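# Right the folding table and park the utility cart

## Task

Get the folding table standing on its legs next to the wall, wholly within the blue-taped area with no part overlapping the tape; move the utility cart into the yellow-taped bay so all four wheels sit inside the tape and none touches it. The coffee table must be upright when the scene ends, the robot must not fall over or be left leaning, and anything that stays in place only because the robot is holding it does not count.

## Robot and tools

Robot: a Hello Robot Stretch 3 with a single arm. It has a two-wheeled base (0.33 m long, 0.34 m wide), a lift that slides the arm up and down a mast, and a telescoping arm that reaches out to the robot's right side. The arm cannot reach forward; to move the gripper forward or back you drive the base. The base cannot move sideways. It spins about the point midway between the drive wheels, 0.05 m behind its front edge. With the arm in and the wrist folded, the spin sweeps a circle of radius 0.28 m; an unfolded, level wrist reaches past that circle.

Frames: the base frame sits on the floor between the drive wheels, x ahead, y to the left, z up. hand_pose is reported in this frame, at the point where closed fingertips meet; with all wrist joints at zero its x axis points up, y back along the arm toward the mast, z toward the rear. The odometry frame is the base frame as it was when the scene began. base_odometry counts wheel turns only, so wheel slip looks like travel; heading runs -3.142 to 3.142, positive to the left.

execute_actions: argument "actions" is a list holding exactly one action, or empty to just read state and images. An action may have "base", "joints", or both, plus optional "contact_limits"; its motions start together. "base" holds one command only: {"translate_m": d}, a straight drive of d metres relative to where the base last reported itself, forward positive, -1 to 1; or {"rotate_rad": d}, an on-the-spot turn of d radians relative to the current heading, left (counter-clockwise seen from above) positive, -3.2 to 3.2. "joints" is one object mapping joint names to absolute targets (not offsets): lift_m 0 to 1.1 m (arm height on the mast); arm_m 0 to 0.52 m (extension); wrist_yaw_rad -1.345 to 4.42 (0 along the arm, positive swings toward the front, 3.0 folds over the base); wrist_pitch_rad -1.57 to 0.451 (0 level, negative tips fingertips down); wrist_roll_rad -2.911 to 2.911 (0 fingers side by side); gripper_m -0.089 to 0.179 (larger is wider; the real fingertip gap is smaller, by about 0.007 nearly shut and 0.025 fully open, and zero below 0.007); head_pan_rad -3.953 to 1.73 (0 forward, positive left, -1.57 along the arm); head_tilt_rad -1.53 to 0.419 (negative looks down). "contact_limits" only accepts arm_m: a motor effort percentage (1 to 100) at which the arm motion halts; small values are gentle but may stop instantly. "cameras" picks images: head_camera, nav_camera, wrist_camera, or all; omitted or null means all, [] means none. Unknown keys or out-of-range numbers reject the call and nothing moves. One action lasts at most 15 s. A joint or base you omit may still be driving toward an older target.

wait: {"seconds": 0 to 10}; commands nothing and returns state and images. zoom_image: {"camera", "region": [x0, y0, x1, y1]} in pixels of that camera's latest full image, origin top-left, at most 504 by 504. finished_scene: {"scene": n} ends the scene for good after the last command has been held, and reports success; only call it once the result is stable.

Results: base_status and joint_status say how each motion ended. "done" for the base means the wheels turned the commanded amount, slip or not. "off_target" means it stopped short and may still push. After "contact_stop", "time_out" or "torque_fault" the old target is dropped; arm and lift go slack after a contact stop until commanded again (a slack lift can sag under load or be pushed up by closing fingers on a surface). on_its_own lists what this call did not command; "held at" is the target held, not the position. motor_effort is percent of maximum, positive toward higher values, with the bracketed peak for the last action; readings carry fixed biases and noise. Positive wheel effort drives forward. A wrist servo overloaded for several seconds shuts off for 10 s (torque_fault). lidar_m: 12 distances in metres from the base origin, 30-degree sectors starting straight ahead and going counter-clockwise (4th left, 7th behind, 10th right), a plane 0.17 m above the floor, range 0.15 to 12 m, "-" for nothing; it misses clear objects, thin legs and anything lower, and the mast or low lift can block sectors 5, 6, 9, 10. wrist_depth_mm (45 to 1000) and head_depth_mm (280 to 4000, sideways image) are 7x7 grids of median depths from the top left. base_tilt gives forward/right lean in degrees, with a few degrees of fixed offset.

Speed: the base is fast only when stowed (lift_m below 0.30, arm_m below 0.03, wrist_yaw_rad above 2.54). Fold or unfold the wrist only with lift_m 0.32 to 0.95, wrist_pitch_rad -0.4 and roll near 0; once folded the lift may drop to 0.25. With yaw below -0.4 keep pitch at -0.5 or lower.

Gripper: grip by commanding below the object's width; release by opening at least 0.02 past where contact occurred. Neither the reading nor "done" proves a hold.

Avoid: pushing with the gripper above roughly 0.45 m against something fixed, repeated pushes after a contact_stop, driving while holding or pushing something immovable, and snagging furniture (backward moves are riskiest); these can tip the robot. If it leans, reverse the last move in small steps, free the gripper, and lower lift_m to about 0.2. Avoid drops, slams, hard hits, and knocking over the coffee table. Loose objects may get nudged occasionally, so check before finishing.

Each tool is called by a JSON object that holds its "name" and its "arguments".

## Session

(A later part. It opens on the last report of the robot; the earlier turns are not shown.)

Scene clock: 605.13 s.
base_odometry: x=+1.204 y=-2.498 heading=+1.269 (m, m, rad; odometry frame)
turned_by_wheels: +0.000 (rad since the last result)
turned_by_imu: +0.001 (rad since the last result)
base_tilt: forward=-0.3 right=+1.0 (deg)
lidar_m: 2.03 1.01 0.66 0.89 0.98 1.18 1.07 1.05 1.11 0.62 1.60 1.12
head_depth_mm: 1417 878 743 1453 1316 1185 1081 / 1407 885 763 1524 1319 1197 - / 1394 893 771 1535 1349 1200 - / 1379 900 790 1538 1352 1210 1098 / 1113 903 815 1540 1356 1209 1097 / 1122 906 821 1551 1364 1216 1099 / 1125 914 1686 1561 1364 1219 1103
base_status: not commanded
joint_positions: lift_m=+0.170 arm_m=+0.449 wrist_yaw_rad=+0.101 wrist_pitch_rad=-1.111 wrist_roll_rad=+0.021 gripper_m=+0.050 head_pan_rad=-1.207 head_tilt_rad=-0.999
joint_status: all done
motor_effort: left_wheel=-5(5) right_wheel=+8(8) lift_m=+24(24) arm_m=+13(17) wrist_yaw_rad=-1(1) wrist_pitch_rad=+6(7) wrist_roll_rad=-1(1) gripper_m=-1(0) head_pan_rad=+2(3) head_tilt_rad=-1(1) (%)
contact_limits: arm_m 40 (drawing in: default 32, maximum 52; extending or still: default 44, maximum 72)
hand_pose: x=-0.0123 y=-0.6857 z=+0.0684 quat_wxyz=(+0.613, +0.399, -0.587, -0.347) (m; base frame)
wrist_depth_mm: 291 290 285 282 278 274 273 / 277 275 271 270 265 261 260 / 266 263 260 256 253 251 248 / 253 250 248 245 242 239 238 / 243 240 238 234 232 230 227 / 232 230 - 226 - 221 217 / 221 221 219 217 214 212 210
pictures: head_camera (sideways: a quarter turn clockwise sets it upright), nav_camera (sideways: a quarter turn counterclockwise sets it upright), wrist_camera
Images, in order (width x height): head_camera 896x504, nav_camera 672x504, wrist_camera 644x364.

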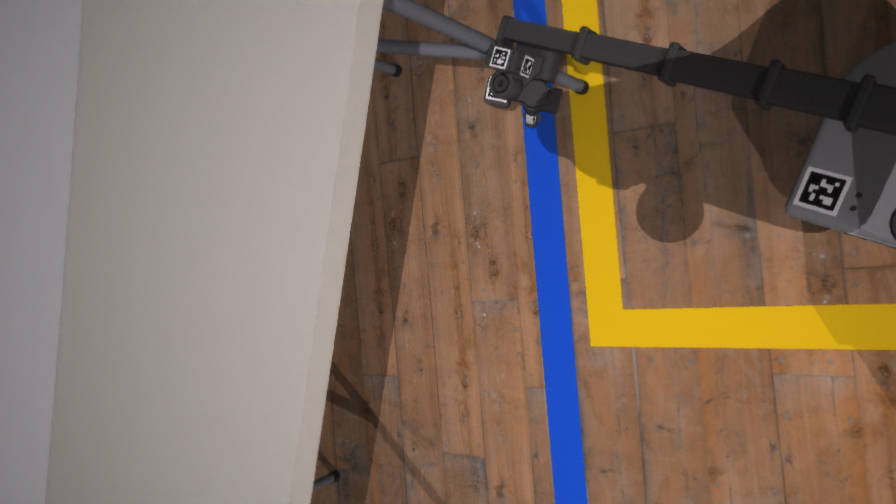

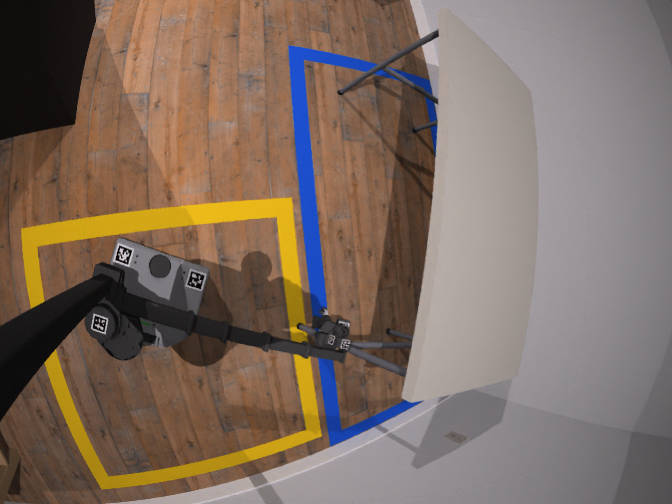

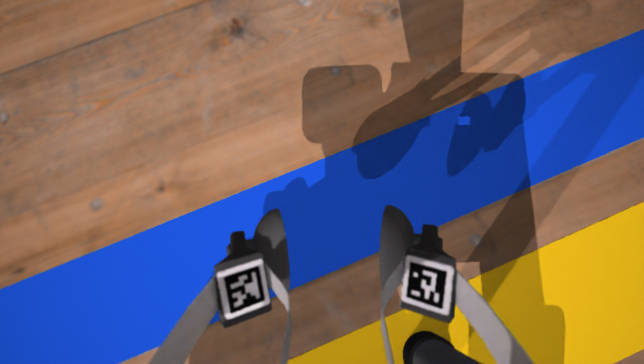

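{"name": "execute_actions", "arguments": {"actions": [{"joints":{"arm_m":0.0,"wrist_yaw_rad":0.0}}], "cameras": []}}

{"name": "execute_actions", "arguments": {"actions": [{"base":{"rotate_rad":0.51},"joints":{"head_pan_rad":-1.7,"head_tilt_rad":-0.9}}], "cameras": []}}

{"name": "execute_actions", "arguments": {"actions": [{"base":{"translate_m":-0.37},"joints":{"wrist_pitch_rad":0.0,"gripper_m":0.05}}]}}

Scene clock: 648.60 s.
base_odometry: x=+1.204 y=-2.498 heading=+1.270 (m, m, rad; odometry frame)
turned_by_wheels: +0.000 (rad since the last result)
turned_by_imu: +0.002 (rad since the last result)
base_tilt: forward=-0.3 right=+0.9 (deg)
lidar_m: 2.04 1.00 0.66 0.89 0.98 1.18 1.07 1.05 1.11 0.62 1.60 1.12
head_depth_mm: 1418 881 744 1435 1332 1192 1083 / 1403 886 764 1527 1339 1195 - / 1391 890 770 1531 1343 1210 - / 1378 897 792 1542 1346 1203 1097 / 1114 903 814 1546 1358 1208 1095 / 1119 909 821 1554 1366 1215 1100 / 1135 915 1684 1565 1367 1225 1104
base_status: not commanded
joint_positions: lift_m=+0.170 arm_m=+0.000 wrist_yaw_rad=+0.002 wrist_pitch_rad=-1.103 wrist_roll_rad=+0.019 gripper_m=+0.050 head_pan_rad=-1.207 head_tilt_rad=-0.999
joint_status: all done
motor_effort: left_wheel=-1(5) right_wheel=+1(9) lift_m=+24(24) arm_m=-5(11) wrist_yaw_rad=-2(11) wrist_pitch_rad=+2(11) wrist_roll_rad=+0(1) gripper_m=+0(7) head_pan_rad=+2(3) head_tilt_rad=-1(1) (%)
hand_pose: x=-0.0214 y=-0.2393 z=+0.0692 quat_wxyz=(+0.597, +0.368, -0.607, -0.374) (m; base frame)
wrist_depth_mm: 294 293 288 288 283 278 275 / 283 276 275 272 268 266 262 / 266 265 260 260 256 253 251 / 254 253 250 246 245 242 238 / 243 242 241 238 237 232 231 / 233 231 - 228 - 224 221 / 225 224 219 218 216 213 213
pictures: none
No camera images: the call's "cameras" was empty. Leave "cameras" out to get every camera's image.

Scene clock: 650.37 s.
base_odometry: x=+1.204 y=-2.498 heading=+1.779 (m, m, rad; odometry frame)
turned_by_wheels: +0.510 (rad since the last result)
turned_by_imu: +0.503 (rad since the last result)
base_tilt: forward=-0.3 right=+0.9 (deg)
lidar_m: 1.05 0.66 0.87 0.98 1.40 1.07 1.05 1.11 0.62 1.60 1.12 2.08
head_depth_mm: 1442 1040 834 872 1349 1233 1093 / 1437 1047 840 1534 1409 1231 1118 / 1424 1055 844 1576 1422 1236 1137 / 1415 1063 849 1618 1419 1237 1125 / 1410 1074 855 1628 1426 1242 1108 / 1402 1078 861 1673 1429 1254 1115 / 1393 1090 888 1689 1436 1256 1118
base_status: done
joint_positions: lift_m=+0.170 arm_m=+0.000 wrist_yaw_rad=+0.002 wrist_pitch_rad=-1.103 wrist_roll_rad=+0.019 gripper_m=+0.050 head_pan_rad=-1.693 head_tilt_rad=-0.902
joint_status: all done
motor_effort: left_wheel=-1(5) right_wheel=+2(5) lift_m=+24(24) arm_m=-6(5) wrist_yaw_rad=-2(2) wrist_pitch_rad=+2(2) wrist_roll_rad=+0(0) gripper_m=+0(0) head_pan_rad=-3(28) head_tilt_rad=+0(7) (%)
hand_pose: x=-0.0214 y=-0.2393 z=+0.0692 quat_wxyz=(+0.597, +0.368, -0.607, -0.374) (m; base frame)
wrist_depth_mm: 296 292 290 287 281 276 274 / 280 277 275 273 267 265 262 / 267 264 261 259 256 254 251 / 254 252 250 247 245 243 239 / 244 241 240 236 235 232 230 / 233 231 - 227 - 223 220 / 224 223 219 218 216 214 212
pictures: none
No camera images: the call's "cameras" was empty. Leave "cameras" out to get every camera's image.

Scene clock: 655.27 s.
base_odometry: x=+1.281 y=-2.860 heading=+1.779 (m, m, rad; odometry frame)
turned_by_wheels: +0.000 (rad since the last result)
turned_by_imu: +0.001 (rad since the last result)
base_tilt: forward=-0.4 right=+1.0 (deg)
lidar_m: 1.12 1.01 1.43 0.99 0.92 0.70 0.68 0.72 1.04 0.50 1.67 2.40
head_depth_mm: 1414 1650 1802 1630 1402 1233 1098 / 1406 1639 1857 1639 1408 1234 1113 / 1403 1520 1814 1647 1417 1234 1134 / 1390 1064 850 743 1361 1225 1107 / 1391 1069 852 744 1423 1247 1108 / 1376 1082 863 750 1434 1252 1117 / 1373 1085 862 774 1442 1256 1120
base_status: done
joint_positions: lift_m=+0.170 arm_m=+0.000 wrist_yaw_rad=+0.002 wrist_pitch_rad=-0.026 wrist_roll_rad=+0.019 gripper_m=+0.050 head_pan_rad=-1.693 head_tilt_rad=-0.902
joint_status: all done
motor_effort: left_wheel=-1(5) right_wheel=+2(2) lift_m=+24(24) arm_m=-5(5) wrist_yaw_rad=-2(2) wrist_pitch_rad=+14(15) wrist_roll_rad=+0(0) gripper_m=+0(0) head_pan_rad=-3(3) head_tilt_rad=+1(0) (%)
hand_pose: x=-0.0209 y=-0.4008 z=+0.2779 quat_wxyz=(+0.701, +0.010, -0.713, -0.009) (m; base frame)
wrist_depth_mm: - - - - - - 891 / - - - - - - 928 / - - - 339 - - 913 / - - - - - - 925 / - - - 875 - 901 812 / 738 712 - 619 - 652 642 / 551 554 533 510 516 512 503
pictures: head_camera (sideways: a quarter turn clockwise sets it upright), nav_camera (sideways: a quarter turn counterclockwise sets it upright), wrist_camera
Images, in order (width x height): head_camera 896x504, nav_camera 672x504, wrist_camera 644x364.

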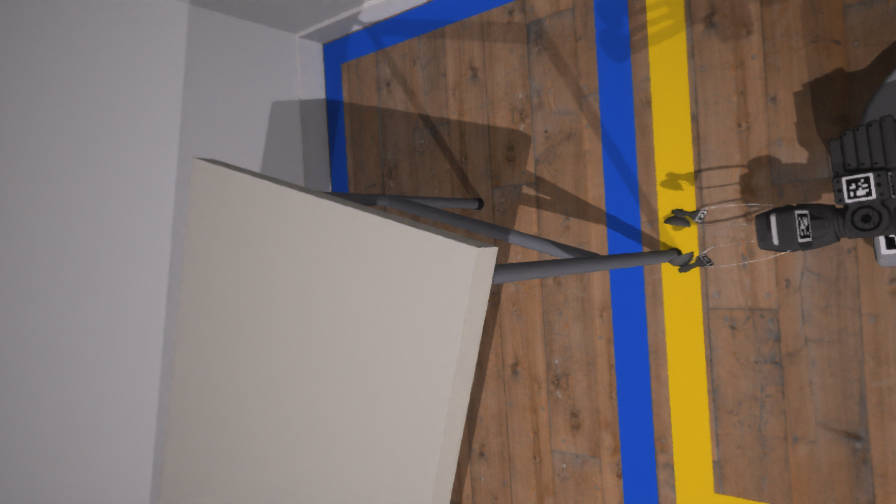

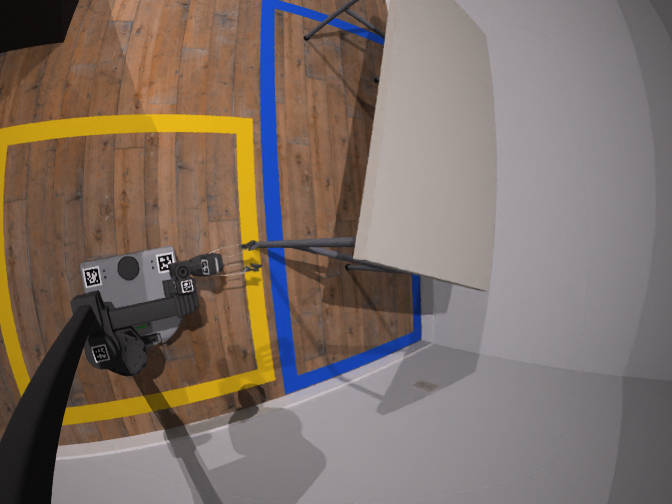

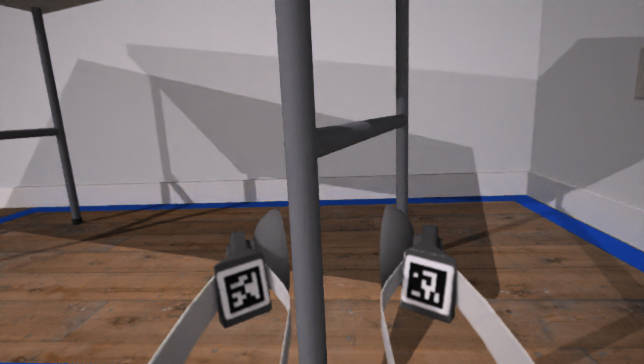

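{"name": "execute_actions", "arguments": {"actions": []}}

Scene clock: 677.20 s.
base_odometry: x=+1.281 y=-2.860 heading=+1.779 (m, m, rad; odometry frame)
turned_by_wheels: +0.000 (rad since the last result)
turned_by_imu: +0.001 (rad since the last result)
base_tilt: forward=-0.3 right=+1.0 (deg)
lidar_m: 1.12 1.00 1.43 0.99 0.91 0.70 0.68 0.72 1.04 0.50 1.67 2.40
head_depth_mm: 1417 1649 1805 1635 1404 1228 1097 / 1407 1637 1867 1641 1412 1236 1117 / 1397 1524 1817 1644 1414 1238 1140 / 1394 1064 853 744 1365 1224 1105 / 1386 1070 854 743 1431 1249 1109 / 1385 1082 862 752 1434 1248 1114 / 1377 1086 865 774 1440 1259 1120
base_status: done
joint_positions: lift_m=+0.170 arm_m=+0.000 wrist_yaw_rad=+0.002 wrist_pitch_rad=-0.026 wrist_roll_rad=+0.019 gripper_m=+0.050 head_pan_rad=-1.693 head_tilt_rad=-0.902
joint_status: all done
motor_effort: left_wheel=-1(5) right_wheel=+2(2) lift_m=+24(24) arm_m=-6(5) wrist_yaw_rad=-1(2) wrist_pitch_rad=+14(15) wrist_roll_rad=+0(0) gripper_m=+1(0) head_pan_rad=-3(3) head_tilt_rad=+0(0) (%)
hand_pose: x=-0.0209 y=-0.4008 z=+0.2779 quat_wxyz=(+0.701, +0.010, -0.713, -0.009) (m; base frame)
wrist_depth_mm: - - - - - - 910 / - - - - - - 906 / - - - 338 - - 895 / - - - - - - 920 / - - - 875 - 893 821 / 733 721 - 613 - 649 629 / 560 551 538 509 524 505 501
pictures: head_camera (sideways: a quarter turn clockwise sets it upright), nav_camera (sideways: a quarter turn counterclockwise sets it upright), wrist_camera
Images, in order (width x height): head_camera 896x504, nav_camera 672x504, wrist_camera 644x364.

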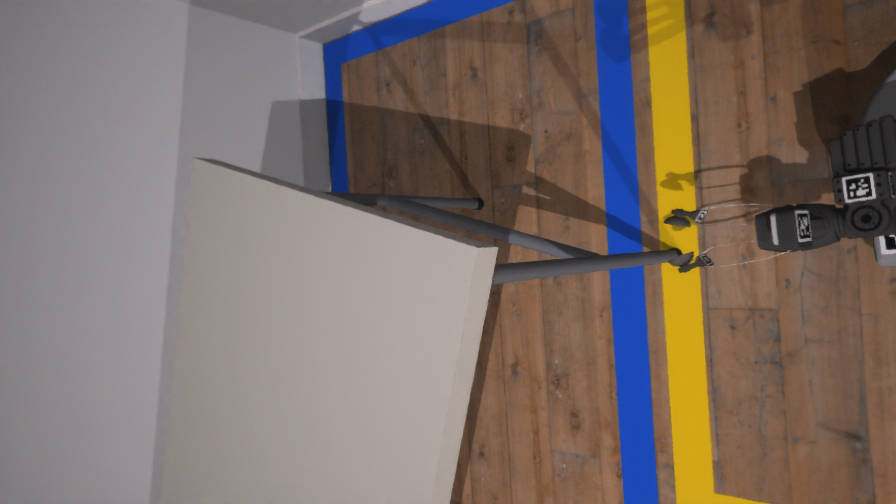

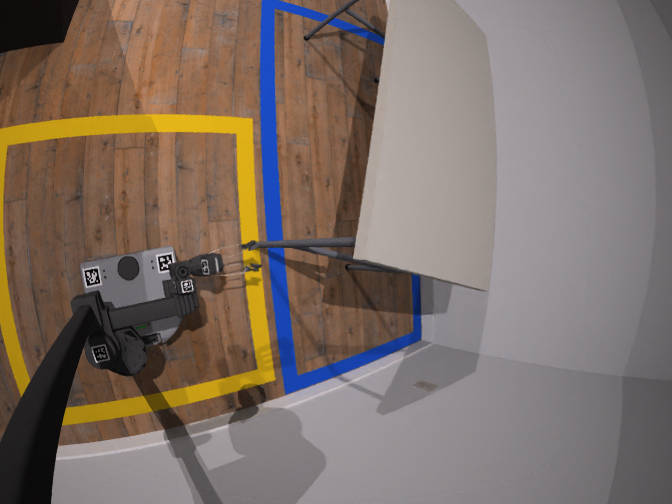

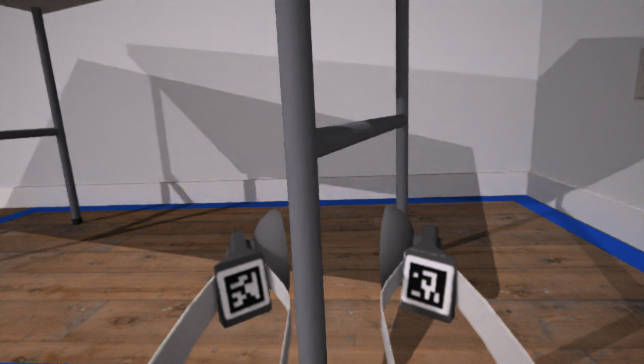

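{"name": "execute_actions", "arguments": {"actions": [{"joints":{"gripper_m":0.1}}], "cameras": []}}

{"name": "execute_actions", "arguments": {"actions": [{"joints":{"arm_m":0.44},"contact_limits":{"arm_m":45}}]}}

Scene clock: 695.47 s.
base_odometry: x=+1.281 y=-2.860 heading=+1.779 (m, m, rad; odometry frame)
turned_by_wheels: +0.000 (rad since the last result)
turned_by_imu: +0.001 (rad since the last result)
base_tilt: forward=-0.3 right=+0.9 (deg)
lidar_m: 1.11 1.01 1.43 0.99 0.91 0.70 0.68 0.72 1.04 0.50 1.66 2.39
head_depth_mm: 1422 1640 1807 1628 1401 1228 1096 / 1408 1640 1848 1642 1407 1235 1118 / 1400 1516 1810 1644 1413 1239 1133 / 1392 1063 850 744 1364 1241 1107 / 1385 1069 855 744 1428 1246 1111 / 1383 1080 861 750 1429 1250 1115 / 1368 1083 864 774 1439 1261 1118
base_status: not commanded
joint_positions: lift_m=+0.170 arm_m=+0.000 wrist_yaw_rad=+0.002 wrist_pitch_rad=-0.026 wrist_roll_rad=+0.019 gripper_m=+0.100 head_pan_rad=-1.693 head_tilt_rad=-0.902
joint_status: all done
motor_effort: left_wheel=-1(1) right_wheel=+2(2) lift_m=+24(24) arm_m=-5(5) wrist_yaw_rad=-2(2) wrist_pitch_rad=+14(14) wrist_roll_rad=+0(0) gripper_m=+0(92) head_pan_rad=-3(3) head_tilt_rad=+0(0) (%)
hand_pose: x=-0.0209 y=-0.4008 z=+0.2779 quat_wxyz=(+0.701, +0.010, -0.713, -0.009) (m; base frame)
wrist_depth_mm: - - - - - - 885 / - - - - - - 911 / - - - 340 - - 903 / - - - - - - 904 / - - - 886 887 972 806 / 731 724 691 603 674 - 632 / 557 548 536 510 515 491 504
pictures: none
No camera images: the call's "cameras" was empty. Leave "cameras" out to get every camera's image.

Scene clock: 699.90 s.
base_odometry: x=+1.281 y=-2.860 heading=+1.779 (m, m, rad; odometry frame)
turned_by_wheels: +0.000 (rad since the last result)
turned_by_imu: +0.000 (rad since the last result)
base_tilt: forward=-0.3 right=+1.0 (deg)
lidar_m: 1.12 1.01 1.43 0.99 0.91 0.70 0.68 0.72 1.04 0.72 1.67 1.42
head_depth_mm: 1421 1644 1811 1633 1401 1227 1097 / 1400 1632 1850 1638 1411 1230 1116 / 1399 1624 1879 1648 1441 1231 1113 / 1395 1070 906 1583 1367 1242 1109 / 1381 1077 883 1672 1422 1246 1113 / 1381 1083 918 1676 1435 1249 1113 / 1372 1090 921 1687 1437 1260 1121
base_status: not commanded
joint_positions: lift_m=+0.170 arm_m=+0.439 wrist_yaw_rad=-0.011 wrist_pitch_rad=-0.029 wrist_roll_rad=+0.019 gripper_m=+0.100 head_pan_rad=-1.694 head_tilt_rad=-0.900
joint_status: all done
on_its_own: arm_m is at rest, and its effort (+15) is outside its rest range (-14 to +14)
motor_effort: left_wheel=-5(4) right_wheel=+7(10) lift_m=+23(24) arm_m=+15(29) wrist_yaw_rad=+8(24) wrist_pitch_rad=+16(17) wrist_roll_rad=+0(0) gripper_m=+0(5) head_pan_rad=-3(3) head_tilt_rad=+0(1) (%)
contact_limits: arm_m 45 (drawing in: default 32, maximum 52; extending or still: default 44, maximum 72)
hand_pose: x=-0.0242 y=-0.8394 z=+0.2772 quat_wxyz=(+0.700, +0.007, -0.713, -0.015) (m; base frame)
wrist_depth_mm: 845 829 834 - - 798 772 / 859 870 846 - - 824 800 / 924 893 865 - - 837 845 / 924 930 911 - - 859 854 / 948 942 913 47 - 868 829 / 719 720 688 48 - - 634 / 553 545 534 48 48 489 492
pictures: head_camera (sideways: a quarter turn clockwise sets it upright), nav_camera (sideways: a quarter turn counterclockwise sets it upright), wrist_camera
Images, in order (width x height): head_camera 896x504, nav_camera 672x504, wrist_camera 644x364.

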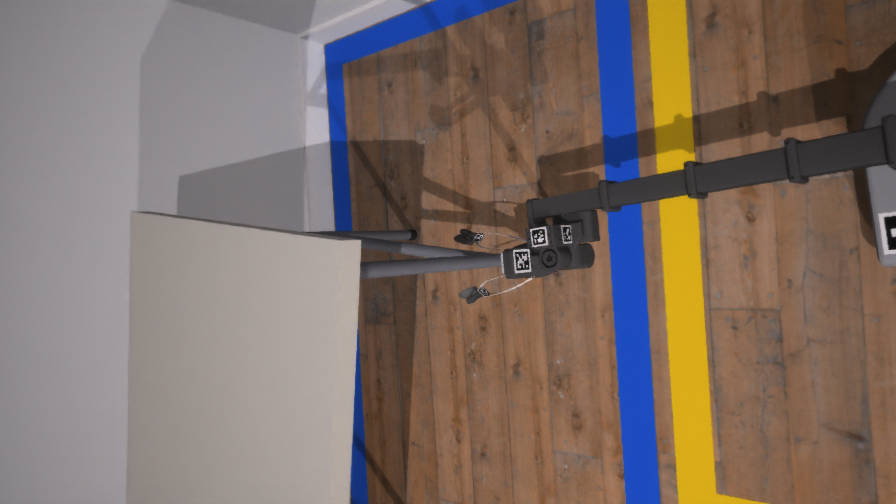

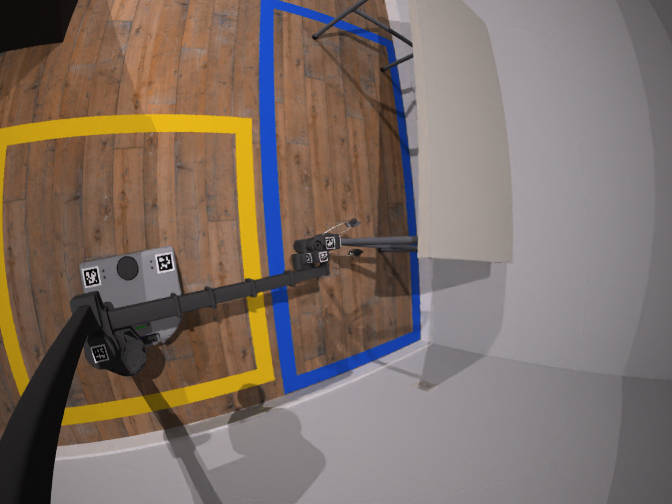

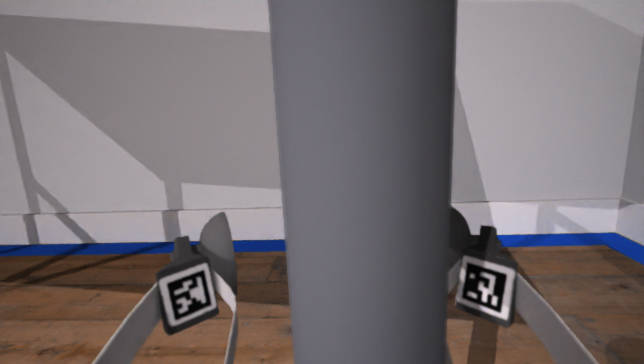

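{"name": "execute_actions", "arguments": {"actions": [{"joints":{"arm_m":0.52},"contact_limits":{"arm_m":45}}]}}

Scene clock: 709.13 s.
base_odometry: x=+1.281 y=-2.860 heading=+1.779 (m, m, rad; odometry frame)
turned_by_wheels: +0.000 (rad since the last result)
turned_by_imu: +0.001 (rad since the last result)
base_tilt: forward=-0.3 right=+0.9 (deg)
lidar_m: 1.12 1.01 1.43 0.99 0.91 0.70 0.68 0.72 1.03 0.80 1.67 1.44
head_depth_mm: 1420 1644 1807 1631 1404 1231 1094 / 1403 1635 1863 1645 1412 1236 1117 / 1400 1628 1873 1653 1408 1238 1118 / 1365 1108 1398 1654 1392 1240 1108 / 1357 1076 941 1670 1426 1245 1107 / 1353 1085 947 1667 1436 1253 1113 / 1349 1091 953 1678 1436 1261 1116
base_status: not commanded
joint_positions: lift_m=+0.170 arm_m=+0.517 wrist_yaw_rad=-0.015 wrist_pitch_rad=-0.029 wrist_roll_rad=+0.019 gripper_m=+0.100 head_pan_rad=-1.694 head_tilt_rad=-0.900
joint_status: all done
joint sent to its limit — the command would take arm_m past its upper limit, so that joint was sent only as far as its limit.
on_its_own: arm_m is at rest, and its effort (+15) is outside its rest range (-14 to +14)
motor_effort: left_wheel=-6(6) right_wheel=+9(10) lift_m=+23(23) arm_m=+15(18) wrist_yaw_rad=+12(12) wrist_pitch_rad=+16(16) wrist_roll_rad=-1(0) gripper_m=-1(0) head_pan_rad=-3(2) head_tilt_rad=+0(0) (%)
contact_limits: arm_m 45 (drawing in: default 32, maximum 52; extending or still: default 44, maximum 72)
hand_pose: x=-0.0254 y=-0.9174 z=+0.2772 quat_wxyz=(+0.700, +0.005, -0.714, -0.016) (m; base frame)
wrist_depth_mm: 784 765 739 747 - 727 700 / 802 783 777 767 - 750 731 / 830 809 804 787 - 776 754 / 848 846 826 831 - 783 776 / 886 832 832 820 - 816 789 / 718 702 683 619 - 633 612 / 554 534 535 480 - 466 494
pictures: head_camera (sideways: a quarter turn clockwise sets it upright), nav_camera (sideways: a quarter turn counterclockwise sets it upright), wrist_camera
Images, in order (width x height): head_camera 896x504, nav_camera 672x504, wrist_camera 644x364.

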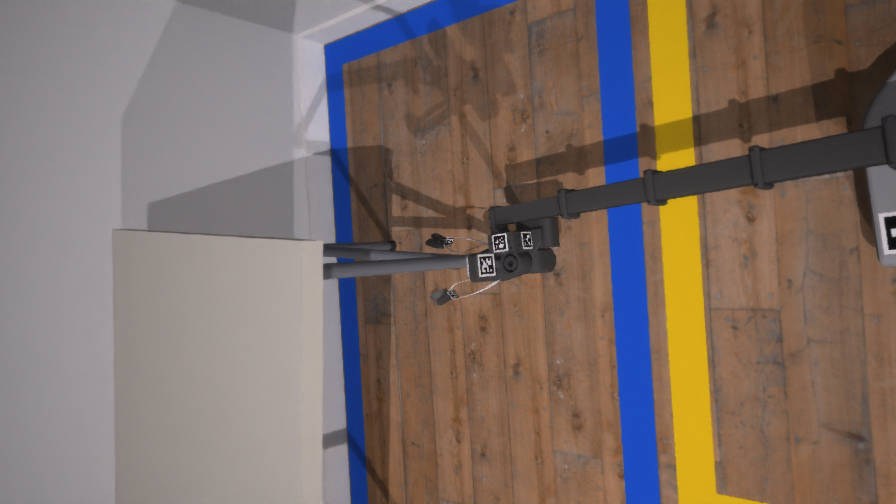

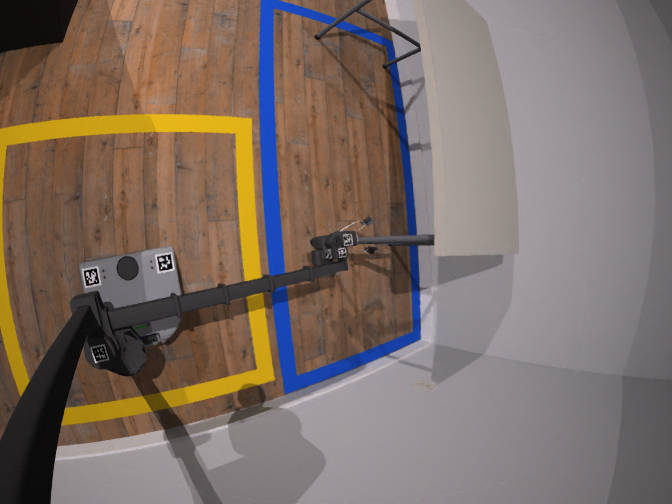

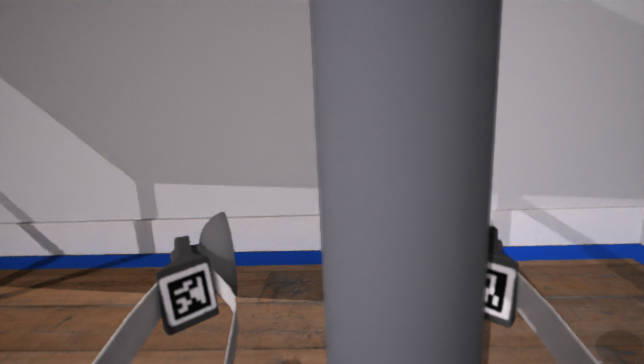

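{"name": "execute_actions", "arguments": {"actions": [{"joints":{"arm_m":0.0,"gripper_m":0.13}}], "cameras": []}}

{"name": "execute_actions", "arguments": {"actions": [{"joints":{"lift_m":0.34,"wrist_pitch_rad":-0.4,"gripper_m":0.05}}], "cameras": []}}

{"name": "execute_actions", "arguments": {"actions": [{"joints":{"wrist_yaw_rad":3.0,"head_tilt_rad":-0.8,"head_pan_rad":-1.2}}], "cameras": []}}

{"name": "execute_actions", "arguments": {"actions": [{"joints":{"lift_m":0.28}}], "cameras": []}}

{"name": "execute_actions", "arguments": {"actions": [{"base":{"translate_m":0.75},"joints":{"head_pan_rad":-1.57}}]}}

Scene clock: 739.27 s.
base_odometry: x=+1.281 y=-2.860 heading=+1.779 (m, m, rad; odometry frame)
turned_by_wheels: +0.000 (rad since the last result)
turned_by_imu: +0.002 (rad since the last result)
base_tilt: forward=-0.4 right=+0.9 (deg)
lidar_m: 1.11 1.00 1.43 0.99 0.91 0.70 0.68 0.72 1.04 0.80 1.67 1.44
head_depth_mm: 1414 1645 1812 1637 1406 1229 1097 / 1411 1628 1866 1645 1415 1232 1109 / 1401 1609 1872 1657 1416 1241 1139 / 1368 1109 1367 1616 1419 1244 1110 / 1360 1077 938 1663 1428 1248 1111 / 1354 1085 945 1673 1434 1253 1116 / 1348 1092 952 1682 1448 1260 1118
base_status: not commanded
joint_positions: lift_m=+0.170 arm_m=+0.000 wrist_yaw_rad=-0.001 wrist_pitch_rad=-0.025 wrist_roll_rad=+0.019 gripper_m=+0.130 head_pan_rad=-1.694 head_tilt_rad=-0.900
joint_status: all done
motor_effort: left_wheel=-1(6) right_wheel=+1(9) lift_m=+24(24) arm_m=-5(13) wrist_yaw_rad=+1(12) wrist_pitch_rad=+14(16) wrist_roll_rad=+0(0) gripper_m=+0(91) head_pan_rad=-3(3) head_tilt_rad=-1(0) (%)
hand_pose: x=-0.0218 y=-0.4009 z=+0.2782 quat_wxyz=(+0.701, +0.009, -0.713, -0.010) (m; base frame)
wrist_depth_mm: - - - - - - 901 / - - - - - - 906 / - - - - - - 898 / - - - - - - 930 / - - - 956 944 - 834 / 736 744 703 683 674 - 635 / 559 526 542 527 516 514 499
pictures: none
No camera images: the call's "cameras" was empty. Leave "cameras" out to get every camera's image.

Scene clock: 741.63 s.
base_odometry: x=+1.281 y=-2.860 heading=+1.779 (m, m, rad; odometry frame)
turned_by_wheels: +0.000 (rad since the last result)
turned_by_imu: +0.000 (rad since the last result)
base_tilt: forward=-0.4 right=+0.9 (deg)
lidar_m: 1.12 1.01 1.43 0.99 0.91 0.69 0.68 0.72 1.04 0.80 1.67 1.44
head_depth_mm: 1416 1635 1802 1638 1404 1233 1095 / 1407 1628 1871 1642 1414 1233 1134 / 1407 1620 1868 1660 1414 1240 - / 1365 1110 1370 1617 1421 1266 1107 / 1358 1076 941 1667 1423 1250 1106 / 1353 1081 944 1676 1433 1252 1117 / 1351 1090 953 1689 1443 1256 1116
base_status: not commanded
joint_positions: lift_m=+0.340 arm_m=+0.000 wrist_yaw_rad=-0.001 wrist_pitch_rad=-0.414 wrist_roll_rad=+0.019 gripper_m=+0.050 head_pan_rad=-1.694 head_tilt_rad=-0.900
joint_status: all done
motor_effort: left_wheel=-1(1) right_wheel=+1(1) lift_m=+28(31) arm_m=-5(5) wrist_yaw_rad=+1(0) wrist_pitch_rad=+7(12) wrist_roll_rad=+0(1) gripper_m=+0(92) head_pan_rad=-2(3) head_tilt_rad=+0(0) (%)
hand_pose: x=-0.0218 y=-0.3703 z=+0.3535 quat_wxyz=(+0.686, +0.144, -0.698, -0.147) (m; base frame)
wrist_depth_mm: - - - - - - 899 / - - - - - - 911 / - - - - - - 894 / 886 866 840 814 821 793 774 / 718 703 709 683 700 649 629 / 604 595 - 579 - 554 553 / 530 514 511 504 490 488 479
pictures: none
No camera images: the call's "cameras" was empty. Leave "cameras" out to get every camera's image.

Scene clock: 744.13 s.
base_odometry: x=+1.281 y=-2.860 heading=+1.779 (m, m, rad; odometry frame)
turned_by_wheels: +0.000 (rad since the last result)
turned_by_imu: +0.000 (rad since the last result)
base_tilt: forward=-0.4 right=+0.8 (deg)
lidar_m: 1.12 1.00 1.43 0.99 0.91 0.69 0.68 0.72 1.04 0.80 1.67 1.44
head_depth_mm: 1318 1283 960 1649 1455 1275 1123 / 1376 1298 965 1809 1496 1288 1125 / 1433 1304 1014 1813 1503 1289 1127 / 1500 1320 1095 1819 1508 1292 1131 / 1574 1335 2018 1844 1514 1301 1136 / 1654 1338 2145 1844 1530 1306 1140 / 1748 1350 2252 1804 1532 1309 1144
base_status: not commanded
joint_positions: lift_m=+0.340 arm_m=+0.000 wrist_yaw_rad=+2.997 wrist_pitch_rad=-0.414 wrist_roll_rad=+0.019 gripper_m=+0.050 head_pan_rad=-1.207 head_tilt_rad=-0.804
joint_status: all done
motor_effort: left_wheel=+0(0) right_wheel=+1(1) lift_m=+28(28) arm_m=-5(5) wrist_yaw_rad=+2(3) wrist_pitch_rad=+7(7) wrist_roll_rad=-1(0) gripper_m=+0(0) head_pan_rad=+3(25) head_tilt_rad=+1(10) (%)
hand_pose: x=+0.0111 y=+0.0773 z=+0.3535 quat_wxyz=(+0.196, +0.707, +0.093, +0.673) (m; base frame)
wrist_depth_mm: 890 - - - - - - / 920 - - - - - - / 913 - - - - - 956 / 830 841 845 831 818 787 778 / 728 706 - 684 685 657 644 / 598 598 - 575 - 564 548 / 517 517 - 522 492 487 482
pictures: none
No camera images: the call's "cameras" was empty. Leave "cameras" out to get every camera's image.

Scene clock: 745.50 s.
base_odometry: x=+1.281 y=-2.860 heading=+1.779 (m, m, rad; odometry frame)
turned_by_wheels: +0.000 (rad since the last result)
turned_by_imu: +0.000 (rad since the last result)
base_tilt: forward=-0.4 right=+0.9 (deg)
lidar_m: 1.12 1.01 1.44 0.99 0.91 0.70 0.68 0.72 1.04 0.80 1.67 1.44
head_depth_mm: 1318 1283 961 1652 1454 1284 1122 / 1377 1294 966 1802 1501 1288 1129 / 1434 1302 1014 1809 1504 1287 1132 / 1505 1318 1101 1823 1512 1293 1131 / 1575 1335 2017 1822 1519 1298 1134 / 1656 1335 2152 1855 1523 1301 1142 / 1744 1353 2259 1803 1535 1311 1146
base_status: not commanded
joint_positions: lift_m=+0.280 arm_m=+0.000 wrist_yaw_rad=+2.997 wrist_pitch_rad=-0.415 wrist_roll_rad=+0.019 gripper_m=+0.050 head_pan_rad=-1.207 head_tilt_rad=-0.804
joint_status: all done
motor_effort: left_wheel=+0(0) right_wheel=+1(1) lift_m=+21(24) arm_m=-5(5) wrist_yaw_rad=+2(2) wrist_pitch_rad=+8(8) wrist_roll_rad=+0(0) gripper_m=+0(0) head_pan_rad=+3(3) head_tilt_rad=+1(1) (%)
hand_pose: x=+0.0110 y=+0.0772 z=+0.2936 quat_wxyz=(+0.196, +0.707, +0.094, +0.673) (m; base frame)
wrist_depth_mm: 894 - - - - - - / 939 - - - - - - / 889 - 939 960 922 884 842 / 777 749 761 727 716 686 680 / 629 615 - 597 601 571 566 / 532 521 - 521 - 497 476 / 461 - - - 434 422 422
pictures: none
No camera images: the call's "cameras" was empty. Leave "cameras" out to get every camera's image.

Scene clock: 749.77 s.
base_odometry: x=+1.125 y=-2.127 heading=+1.779 (m, m, rad; odometry frame)
turned_by_wheels: +0.000 (rad since the last result)
turned_by_imu: +0.000 (rad since the last result)
base_tilt: forward=-0.3 right=+1.0 (deg)
lidar_m: 1.62 0.41 0.37 1.00 1.42 1.42 1.42 1.50 1.12 1.50 1.03 1.61
head_depth_mm: 1369 1285 1036 1793 1493 1281 1120 / 1380 1298 1045 1793 1500 1290 1129 / 1387 1312 1054 1803 1501 1291 1129 / 1402 1326 1099 1814 1512 1296 1130 / 1411 1332 1109 1838 1521 1298 1136 / 1426 1568 1117 1784 1528 1307 1139 / 1440 1637 1910 1863 1534 1314 1146
base_status: done
joint_positions: lift_m=+0.280 arm_m=+0.000 wrist_yaw_rad=+2.998 wrist_pitch_rad=-0.415 wrist_roll_rad=+0.019 gripper_m=+0.050 head_pan_rad=-1.563 head_tilt_rad=-0.804
joint_status: all done
motor_effort: left_wheel=+0(6) right_wheel=+1(5) lift_m=+21(21) arm_m=-5(4) wrist_yaw_rad=+1(1) wrist_pitch_rad=+8(8) wrist_roll_rad=+0(0) gripper_m=-1(0) head_pan_rad=-3(23) head_tilt_rad=+1(1) (%)
hand_pose: x=+0.0109 y=+0.0772 z=+0.2936 quat_wxyz=(+0.196, +0.707, +0.094, +0.673) (m; base frame)
wrist_depth_mm: - - - - 554 344 347 / - - - - 567 367 380 / - - 951 929 594 406 415 / 787 745 761 734 619 445 461 / 637 629 - 593 550 498 520 / 538 530 - 527 - 493 480 / 461 - - - 430 421 419
pictures: head_camera (sideways: a quarter turn clockwise sets it upright), nav_camera (sideways: a quarter turn counterclockwise sets it upright), wrist_camera
Images, in order (width x height): head_camera 896x504, nav_camera 672x504, wrist_camera 644x364.

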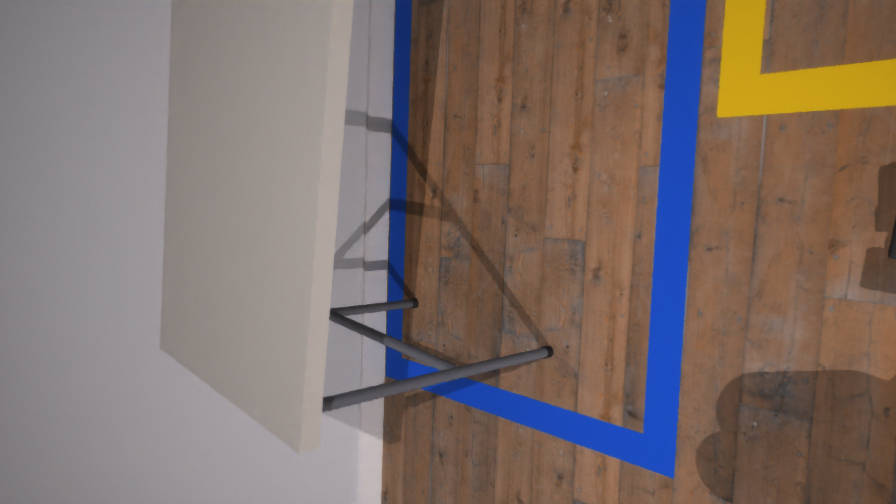

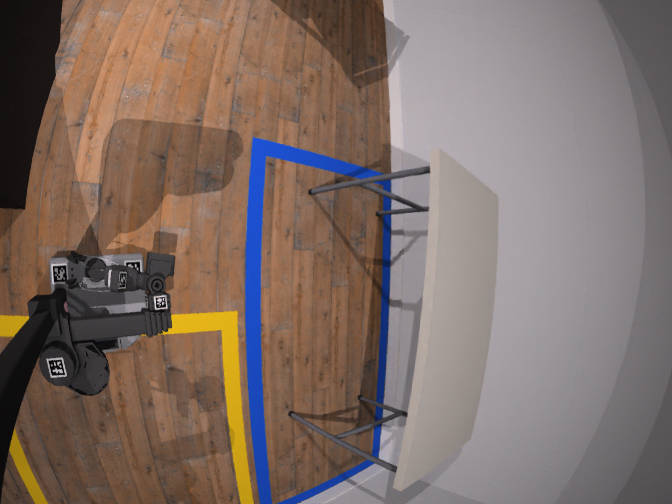

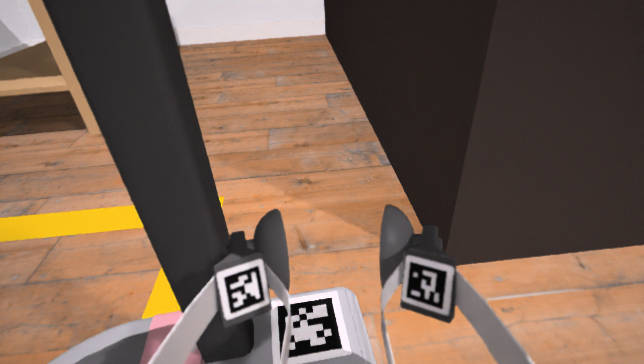

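{"name": "execute_actions", "arguments": {"actions": [{"base":{"rotate_rad":0.56}}], "cameras": []}}

{"name": "execute_actions", "arguments": {"actions": [{"base":{"translate_m":-0.29}}], "cameras": []}}

{"name": "execute_actions", "arguments": {"actions": [{"base":{"rotate_rad":-0.50},"joints":{"lift_m":0.34}}], "cameras": []}}

{"name": "execute_actions", "arguments": {"actions": [{"joints":{"wrist_yaw_rad":0.0,"head_tilt_rad":-0.8}}], "cameras": []}}

{"name": "execute_actions", "arguments": {"actions": [{"joints":{"wrist_pitch_rad":0.0,"lift_m":0.17,"gripper_m":0.13}}]}}

Scene clock: 817.03 s.
base_odometry: x=+1.125 y=-2.127 heading=+2.339 (m, m, rad; odometry frame)
turned_by_wheels: +0.560 (rad since the last result)
turned_by_imu: +0.551 (rad since the last result)
base_tilt: forward=-0.4 right=+0.9 (deg)
lidar_m: 0.40 0.37 1.23 1.09 1.44 1.42 1.12 1.56 1.04 1.03 1.62 1.68
head_depth_mm: 1451 1560 1077 1753 1503 1283 1121 / 1530 1717 1941 1760 1499 1286 1125 / 1640 1859 2080 1810 1511 1289 1129 / 1753 1999 2198 1821 1513 1297 1134 / 1911 2195 2305 1840 1519 1299 1138 / 2064 2427 2313 1843 1529 1303 1140 / 2254 2684 2360 1857 1537 1315 1143
base_status: done
joint_positions: lift_m=+0.280 arm_m=+0.000 wrist_yaw_rad=+2.998 wrist_pitch_rad=-0.415 wrist_roll_rad=+0.019 gripper_m=+0.050 head_pan_rad=-1.563 head_tilt_rad=-0.803
joint_status: not commanded
motor_effort: left_wheel=-1(6) right_wheel=+2(5) lift_m=+21(21) arm_m=-5(4) wrist_yaw_rad=+1(1) wrist_pitch_rad=+8(8) wrist_roll_rad=+0(0) gripper_m=-1(1) head_pan_rad=-3(3) head_tilt_rad=+1(1) (%)
hand_pose: x=+0.0109 y=+0.0772 z=+0.2936 quat_wxyz=(+0.196, +0.707, +0.094, +0.673) (m; base frame)
wrist_depth_mm: - - - - - - 770 / - - - - - - 678 / - - 958 914 917 868 612 / 781 745 750 726 704 689 549 / 636 611 - 603 600 564 499 / 530 525 - 522 - 495 458 / 462 - - - 434 428 399
pictures: none
No camera images: the call's "cameras" was empty. Leave "cameras" out to get every camera's image.

Scene clock: 819.73 s.
base_odometry: x=+1.327 y=-2.335 heading=+2.339 (m, m, rad; odometry frame)
turned_by_wheels: +0.000 (rad since the last result)
turned_by_imu: +0.001 (rad since the last result)
base_tilt: forward=-0.5 right=+0.9 (deg)
lidar_m: 0.64 0.68 1.16 1.38 1.21 1.19 1.28 0.84 1.46 1.00 1.96 1.81
head_depth_mm: 1286 1286 962 1699 1496 1283 1122 / 1372 1297 973 1803 1496 1286 1124 / 1463 1601 1050 1771 1504 1293 1129 / 1582 1794 1202 1776 1508 1295 1132 / 1696 1966 2224 1822 1517 1302 1137 / 1847 2182 2320 1839 1530 1308 1138 / 2019 2425 2326 1862 1535 1313 1144
base_status: done
joint_positions: lift_m=+0.280 arm_m=+0.000 wrist_yaw_rad=+2.998 wrist_pitch_rad=-0.415 wrist_roll_rad=+0.019 gripper_m=+0.050 head_pan_rad=-1.563 head_tilt_rad=-0.803
joint_status: not commanded
motor_effort: left_wheel=-1(8) right_wheel=+2(4) lift_m=+21(21) arm_m=-4(5) wrist_yaw_rad=+2(1) wrist_pitch_rad=+8(8) wrist_roll_rad=+0(0) gripper_m=+0(1) head_pan_rad=-2(3) head_tilt_rad=+1(1) (%)
hand_pose: x=+0.0109 y=+0.0772 z=+0.2936 quat_wxyz=(+0.196, +0.707, +0.094, +0.673) (m; base frame)
wrist_depth_mm: 944 - - - - - - / - - - - - - - / - - 987 954 910 879 845 / 784 759 738 718 702 701 665 / 636 618 - 598 604 567 563 / 534 530 - 515 - 494 480 / 462 - - - 431 424 422
pictures: none
No camera images: the call's "cameras" was empty. Leave "cameras" out to get every camera's image.

Scene clock: 821.27 s.
base_odometry: x=+1.327 y=-2.335 heading=+1.839 (m, m, rad; odometry frame)
turned_by_wheels: -0.500 (rad since the last result)
turned_by_imu: -0.492 (rad since the last result)
base_tilt: forward=-0.3 right=+0.9 (deg)
lidar_m: 1.82 0.64 0.70 1.15 1.51 1.20 1.19 1.29 0.84 1.46 1.00 1.91
head_depth_mm: 1213 1314 961 1658 1492 1282 1119 / 1231 1318 970 1703 1504 1283 1125 / 1244 1340 972 1713 1509 1291 1127 / 1266 1354 983 1765 1517 1296 1131 / 1281 1342 991 1780 1516 1302 1133 / 1299 1342 998 1800 1529 1306 1141 / 1319 1454 1002 1854 1504 1310 1145
base_status: done
joint_positions: lift_m=+0.340 arm_m=+0.000 wrist_yaw_rad=+2.998 wrist_pitch_rad=-0.415 wrist_roll_rad=+0.019 gripper_m=+0.050 head_pan_rad=-1.563 head_tilt_rad=-0.803
joint_status: all done
motor_effort: left_wheel=+2(7) right_wheel=-2(4) lift_m=+28(28) arm_m=-5(5) wrist_yaw_rad=+2(2) wrist_pitch_rad=+8(8) wrist_roll_rad=+0(0) gripper_m=+0(0) head_pan_rad=-3(2) head_tilt_rad=+1(1) (%)
hand_pose: x=+0.0109 y=+0.0772 z=+0.3532 quat_wxyz=(+0.196, +0.707, +0.094, +0.673) (m; base frame)
wrist_depth_mm: - - - - - 757 515 / - - - - - 767 545 / - - - - - 771 574 / 885 867 847 839 820 737 638 / 722 714 - 670 685 657 632 / 608 605 - 574 - 561 551 / 523 514 - 521 493 486 485
pictures: none
No camera images: the call's "cameras" was empty. Leave "cameras" out to get every camera's image.

Scene clock: 823.77 s.
base_odometry: x=+1.327 y=-2.335 heading=+1.839 (m, m, rad; odometry frame)
turned_by_wheels: +0.000 (rad since the last result)
turned_by_imu: +0.000 (rad since the last result)
base_tilt: forward=-0.3 right=+0.9 (deg)
lidar_m: 1.82 0.64 0.70 1.16 1.51 1.20 1.19 1.29 0.84 1.46 1.00 1.91
head_depth_mm: 1212 1315 963 1650 1494 1279 1123 / 1225 1317 971 1696 1496 1282 1124 / 1248 1335 978 1705 1503 1288 1149 / 1265 1358 984 1762 1509 1297 1137 / 1284 1337 989 1772 1514 1299 1138 / 1298 1351 998 1793 1528 1304 1139 / 1321 1448 1005 1846 1498 1310 1148
base_status: not commanded
joint_positions: lift_m=+0.340 arm_m=+0.000 wrist_yaw_rad=+0.003 wrist_pitch_rad=-0.415 wrist_roll_rad=+0.019 gripper_m=+0.050 head_pan_rad=-1.563 head_tilt_rad=-0.803
joint_status: all done
motor_effort: left_wheel=+2(2) right_wheel=-2(2) lift_m=+28(28) arm_m=-5(5) wrist_yaw_rad=-2(3) wrist_pitch_rad=+8(8) wrist_roll_rad=+0(0) gripper_m=+0(0) head_pan_rad=-3(2) head_tilt_rad=+1(2) (%)
hand_pose: x=-0.0209 y=-0.3701 z=+0.3532 quat_wxyz=(+0.686, +0.145, -0.698, -0.146) (m; base frame)
wrist_depth_mm: - - - - - - - / - - - - - - - / - - - - - - 958 / 881 877 849 835 810 792 764 / 717 705 706 682 688 657 641 / 608 601 - 576 - 560 556 / 533 514 508 506 491 489 482
pictures: none
No camera images: the call's "cameras" was empty. Leave "cameras" out to get every camera's image.

Scene clock: 826.13 s.
base_odometry: x=+1.327 y=-2.335 heading=+1.839 (m, m, rad; odometry frame)
turned_by_wheels: +0.000 (rad since the last result)
turned_by_imu: +0.000 (rad since the last result)
base_tilt: forward=-0.3 right=+0.9 (deg)
lidar_m: 1.82 0.64 0.70 1.16 1.51 1.20 1.19 1.28 0.84 1.46 1.00 1.91
head_depth_mm: 1213 1314 963 1656 1490 1282 1123 / 1228 1319 971 1700 1501 1285 1127 / 1242 1338 976 1708 1508 1287 1147 / 1261 1358 982 1758 1520 1300 1128 / 1286 1343 991 1782 1518 1298 1135 / 1294 1343 994 1783 1523 1301 1143 / 1321 1452 1006 1852 1499 1308 1141
base_status: not commanded
joint_positions: lift_m=+0.170 arm_m=+0.000 wrist_yaw_rad=+0.003 wrist_pitch_rad=-0.026 wrist_roll_rad=+0.019 gripper_m=+0.130 head_pan_rad=-1.563 head_tilt_rad=-0.803
joint_status: all done
motor_effort: left_wheel=+2(2) right_wheel=-2(2) lift_m=+21(24) arm_m=-5(5) wrist_yaw_rad=-2(2) wrist_pitch_rad=+14(13) wrist_roll_rad=+0(0) gripper_m=+1(91) head_pan_rad=-3(3) head_tilt_rad=+1(1) (%)
hand_pose: x=-0.0208 y=-0.4008 z=+0.2782 quat_wxyz=(+0.701, +0.010, -0.713, -0.009) (m; base frame)
wrist_depth_mm: - - - - - - - / - - - - - - - / - - - - - - - / - - - - - - - / - - - 952 938 - 883 / 696 739 707 675 668 - 651 / 565 525 540 523 516 508 496
pictures: head_camera (sideways: a quarter turn clockwise sets it upright), nav_camera (sideways: a quarter turn counterclockwise sets it upright), wrist_camera
Images, in order (width x height): head_camera 896x504, nav_camera 672x504, wrist_camera 644x364.

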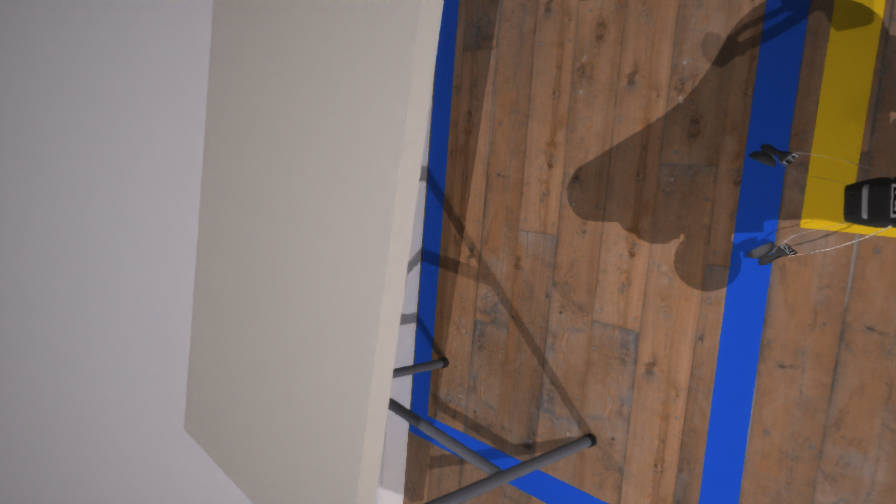

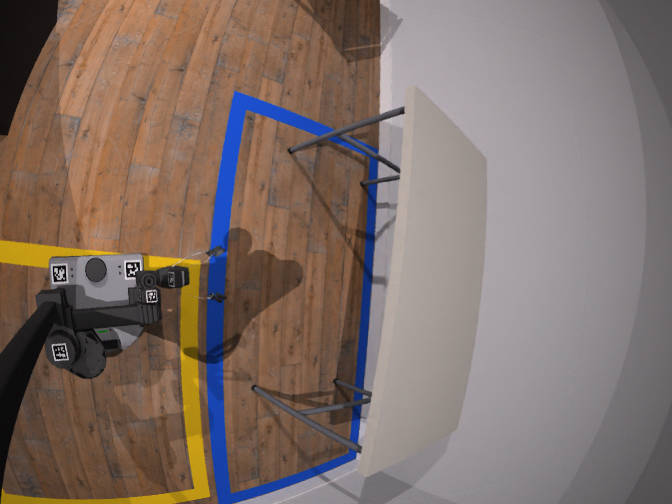

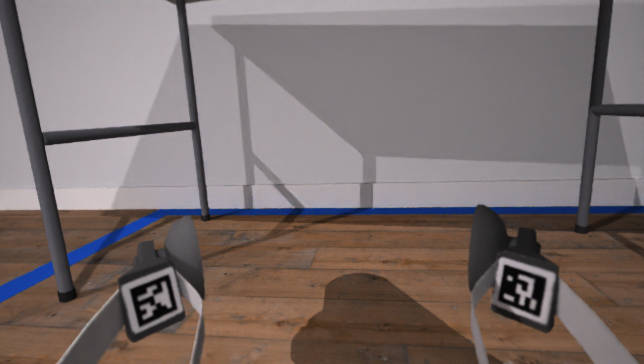

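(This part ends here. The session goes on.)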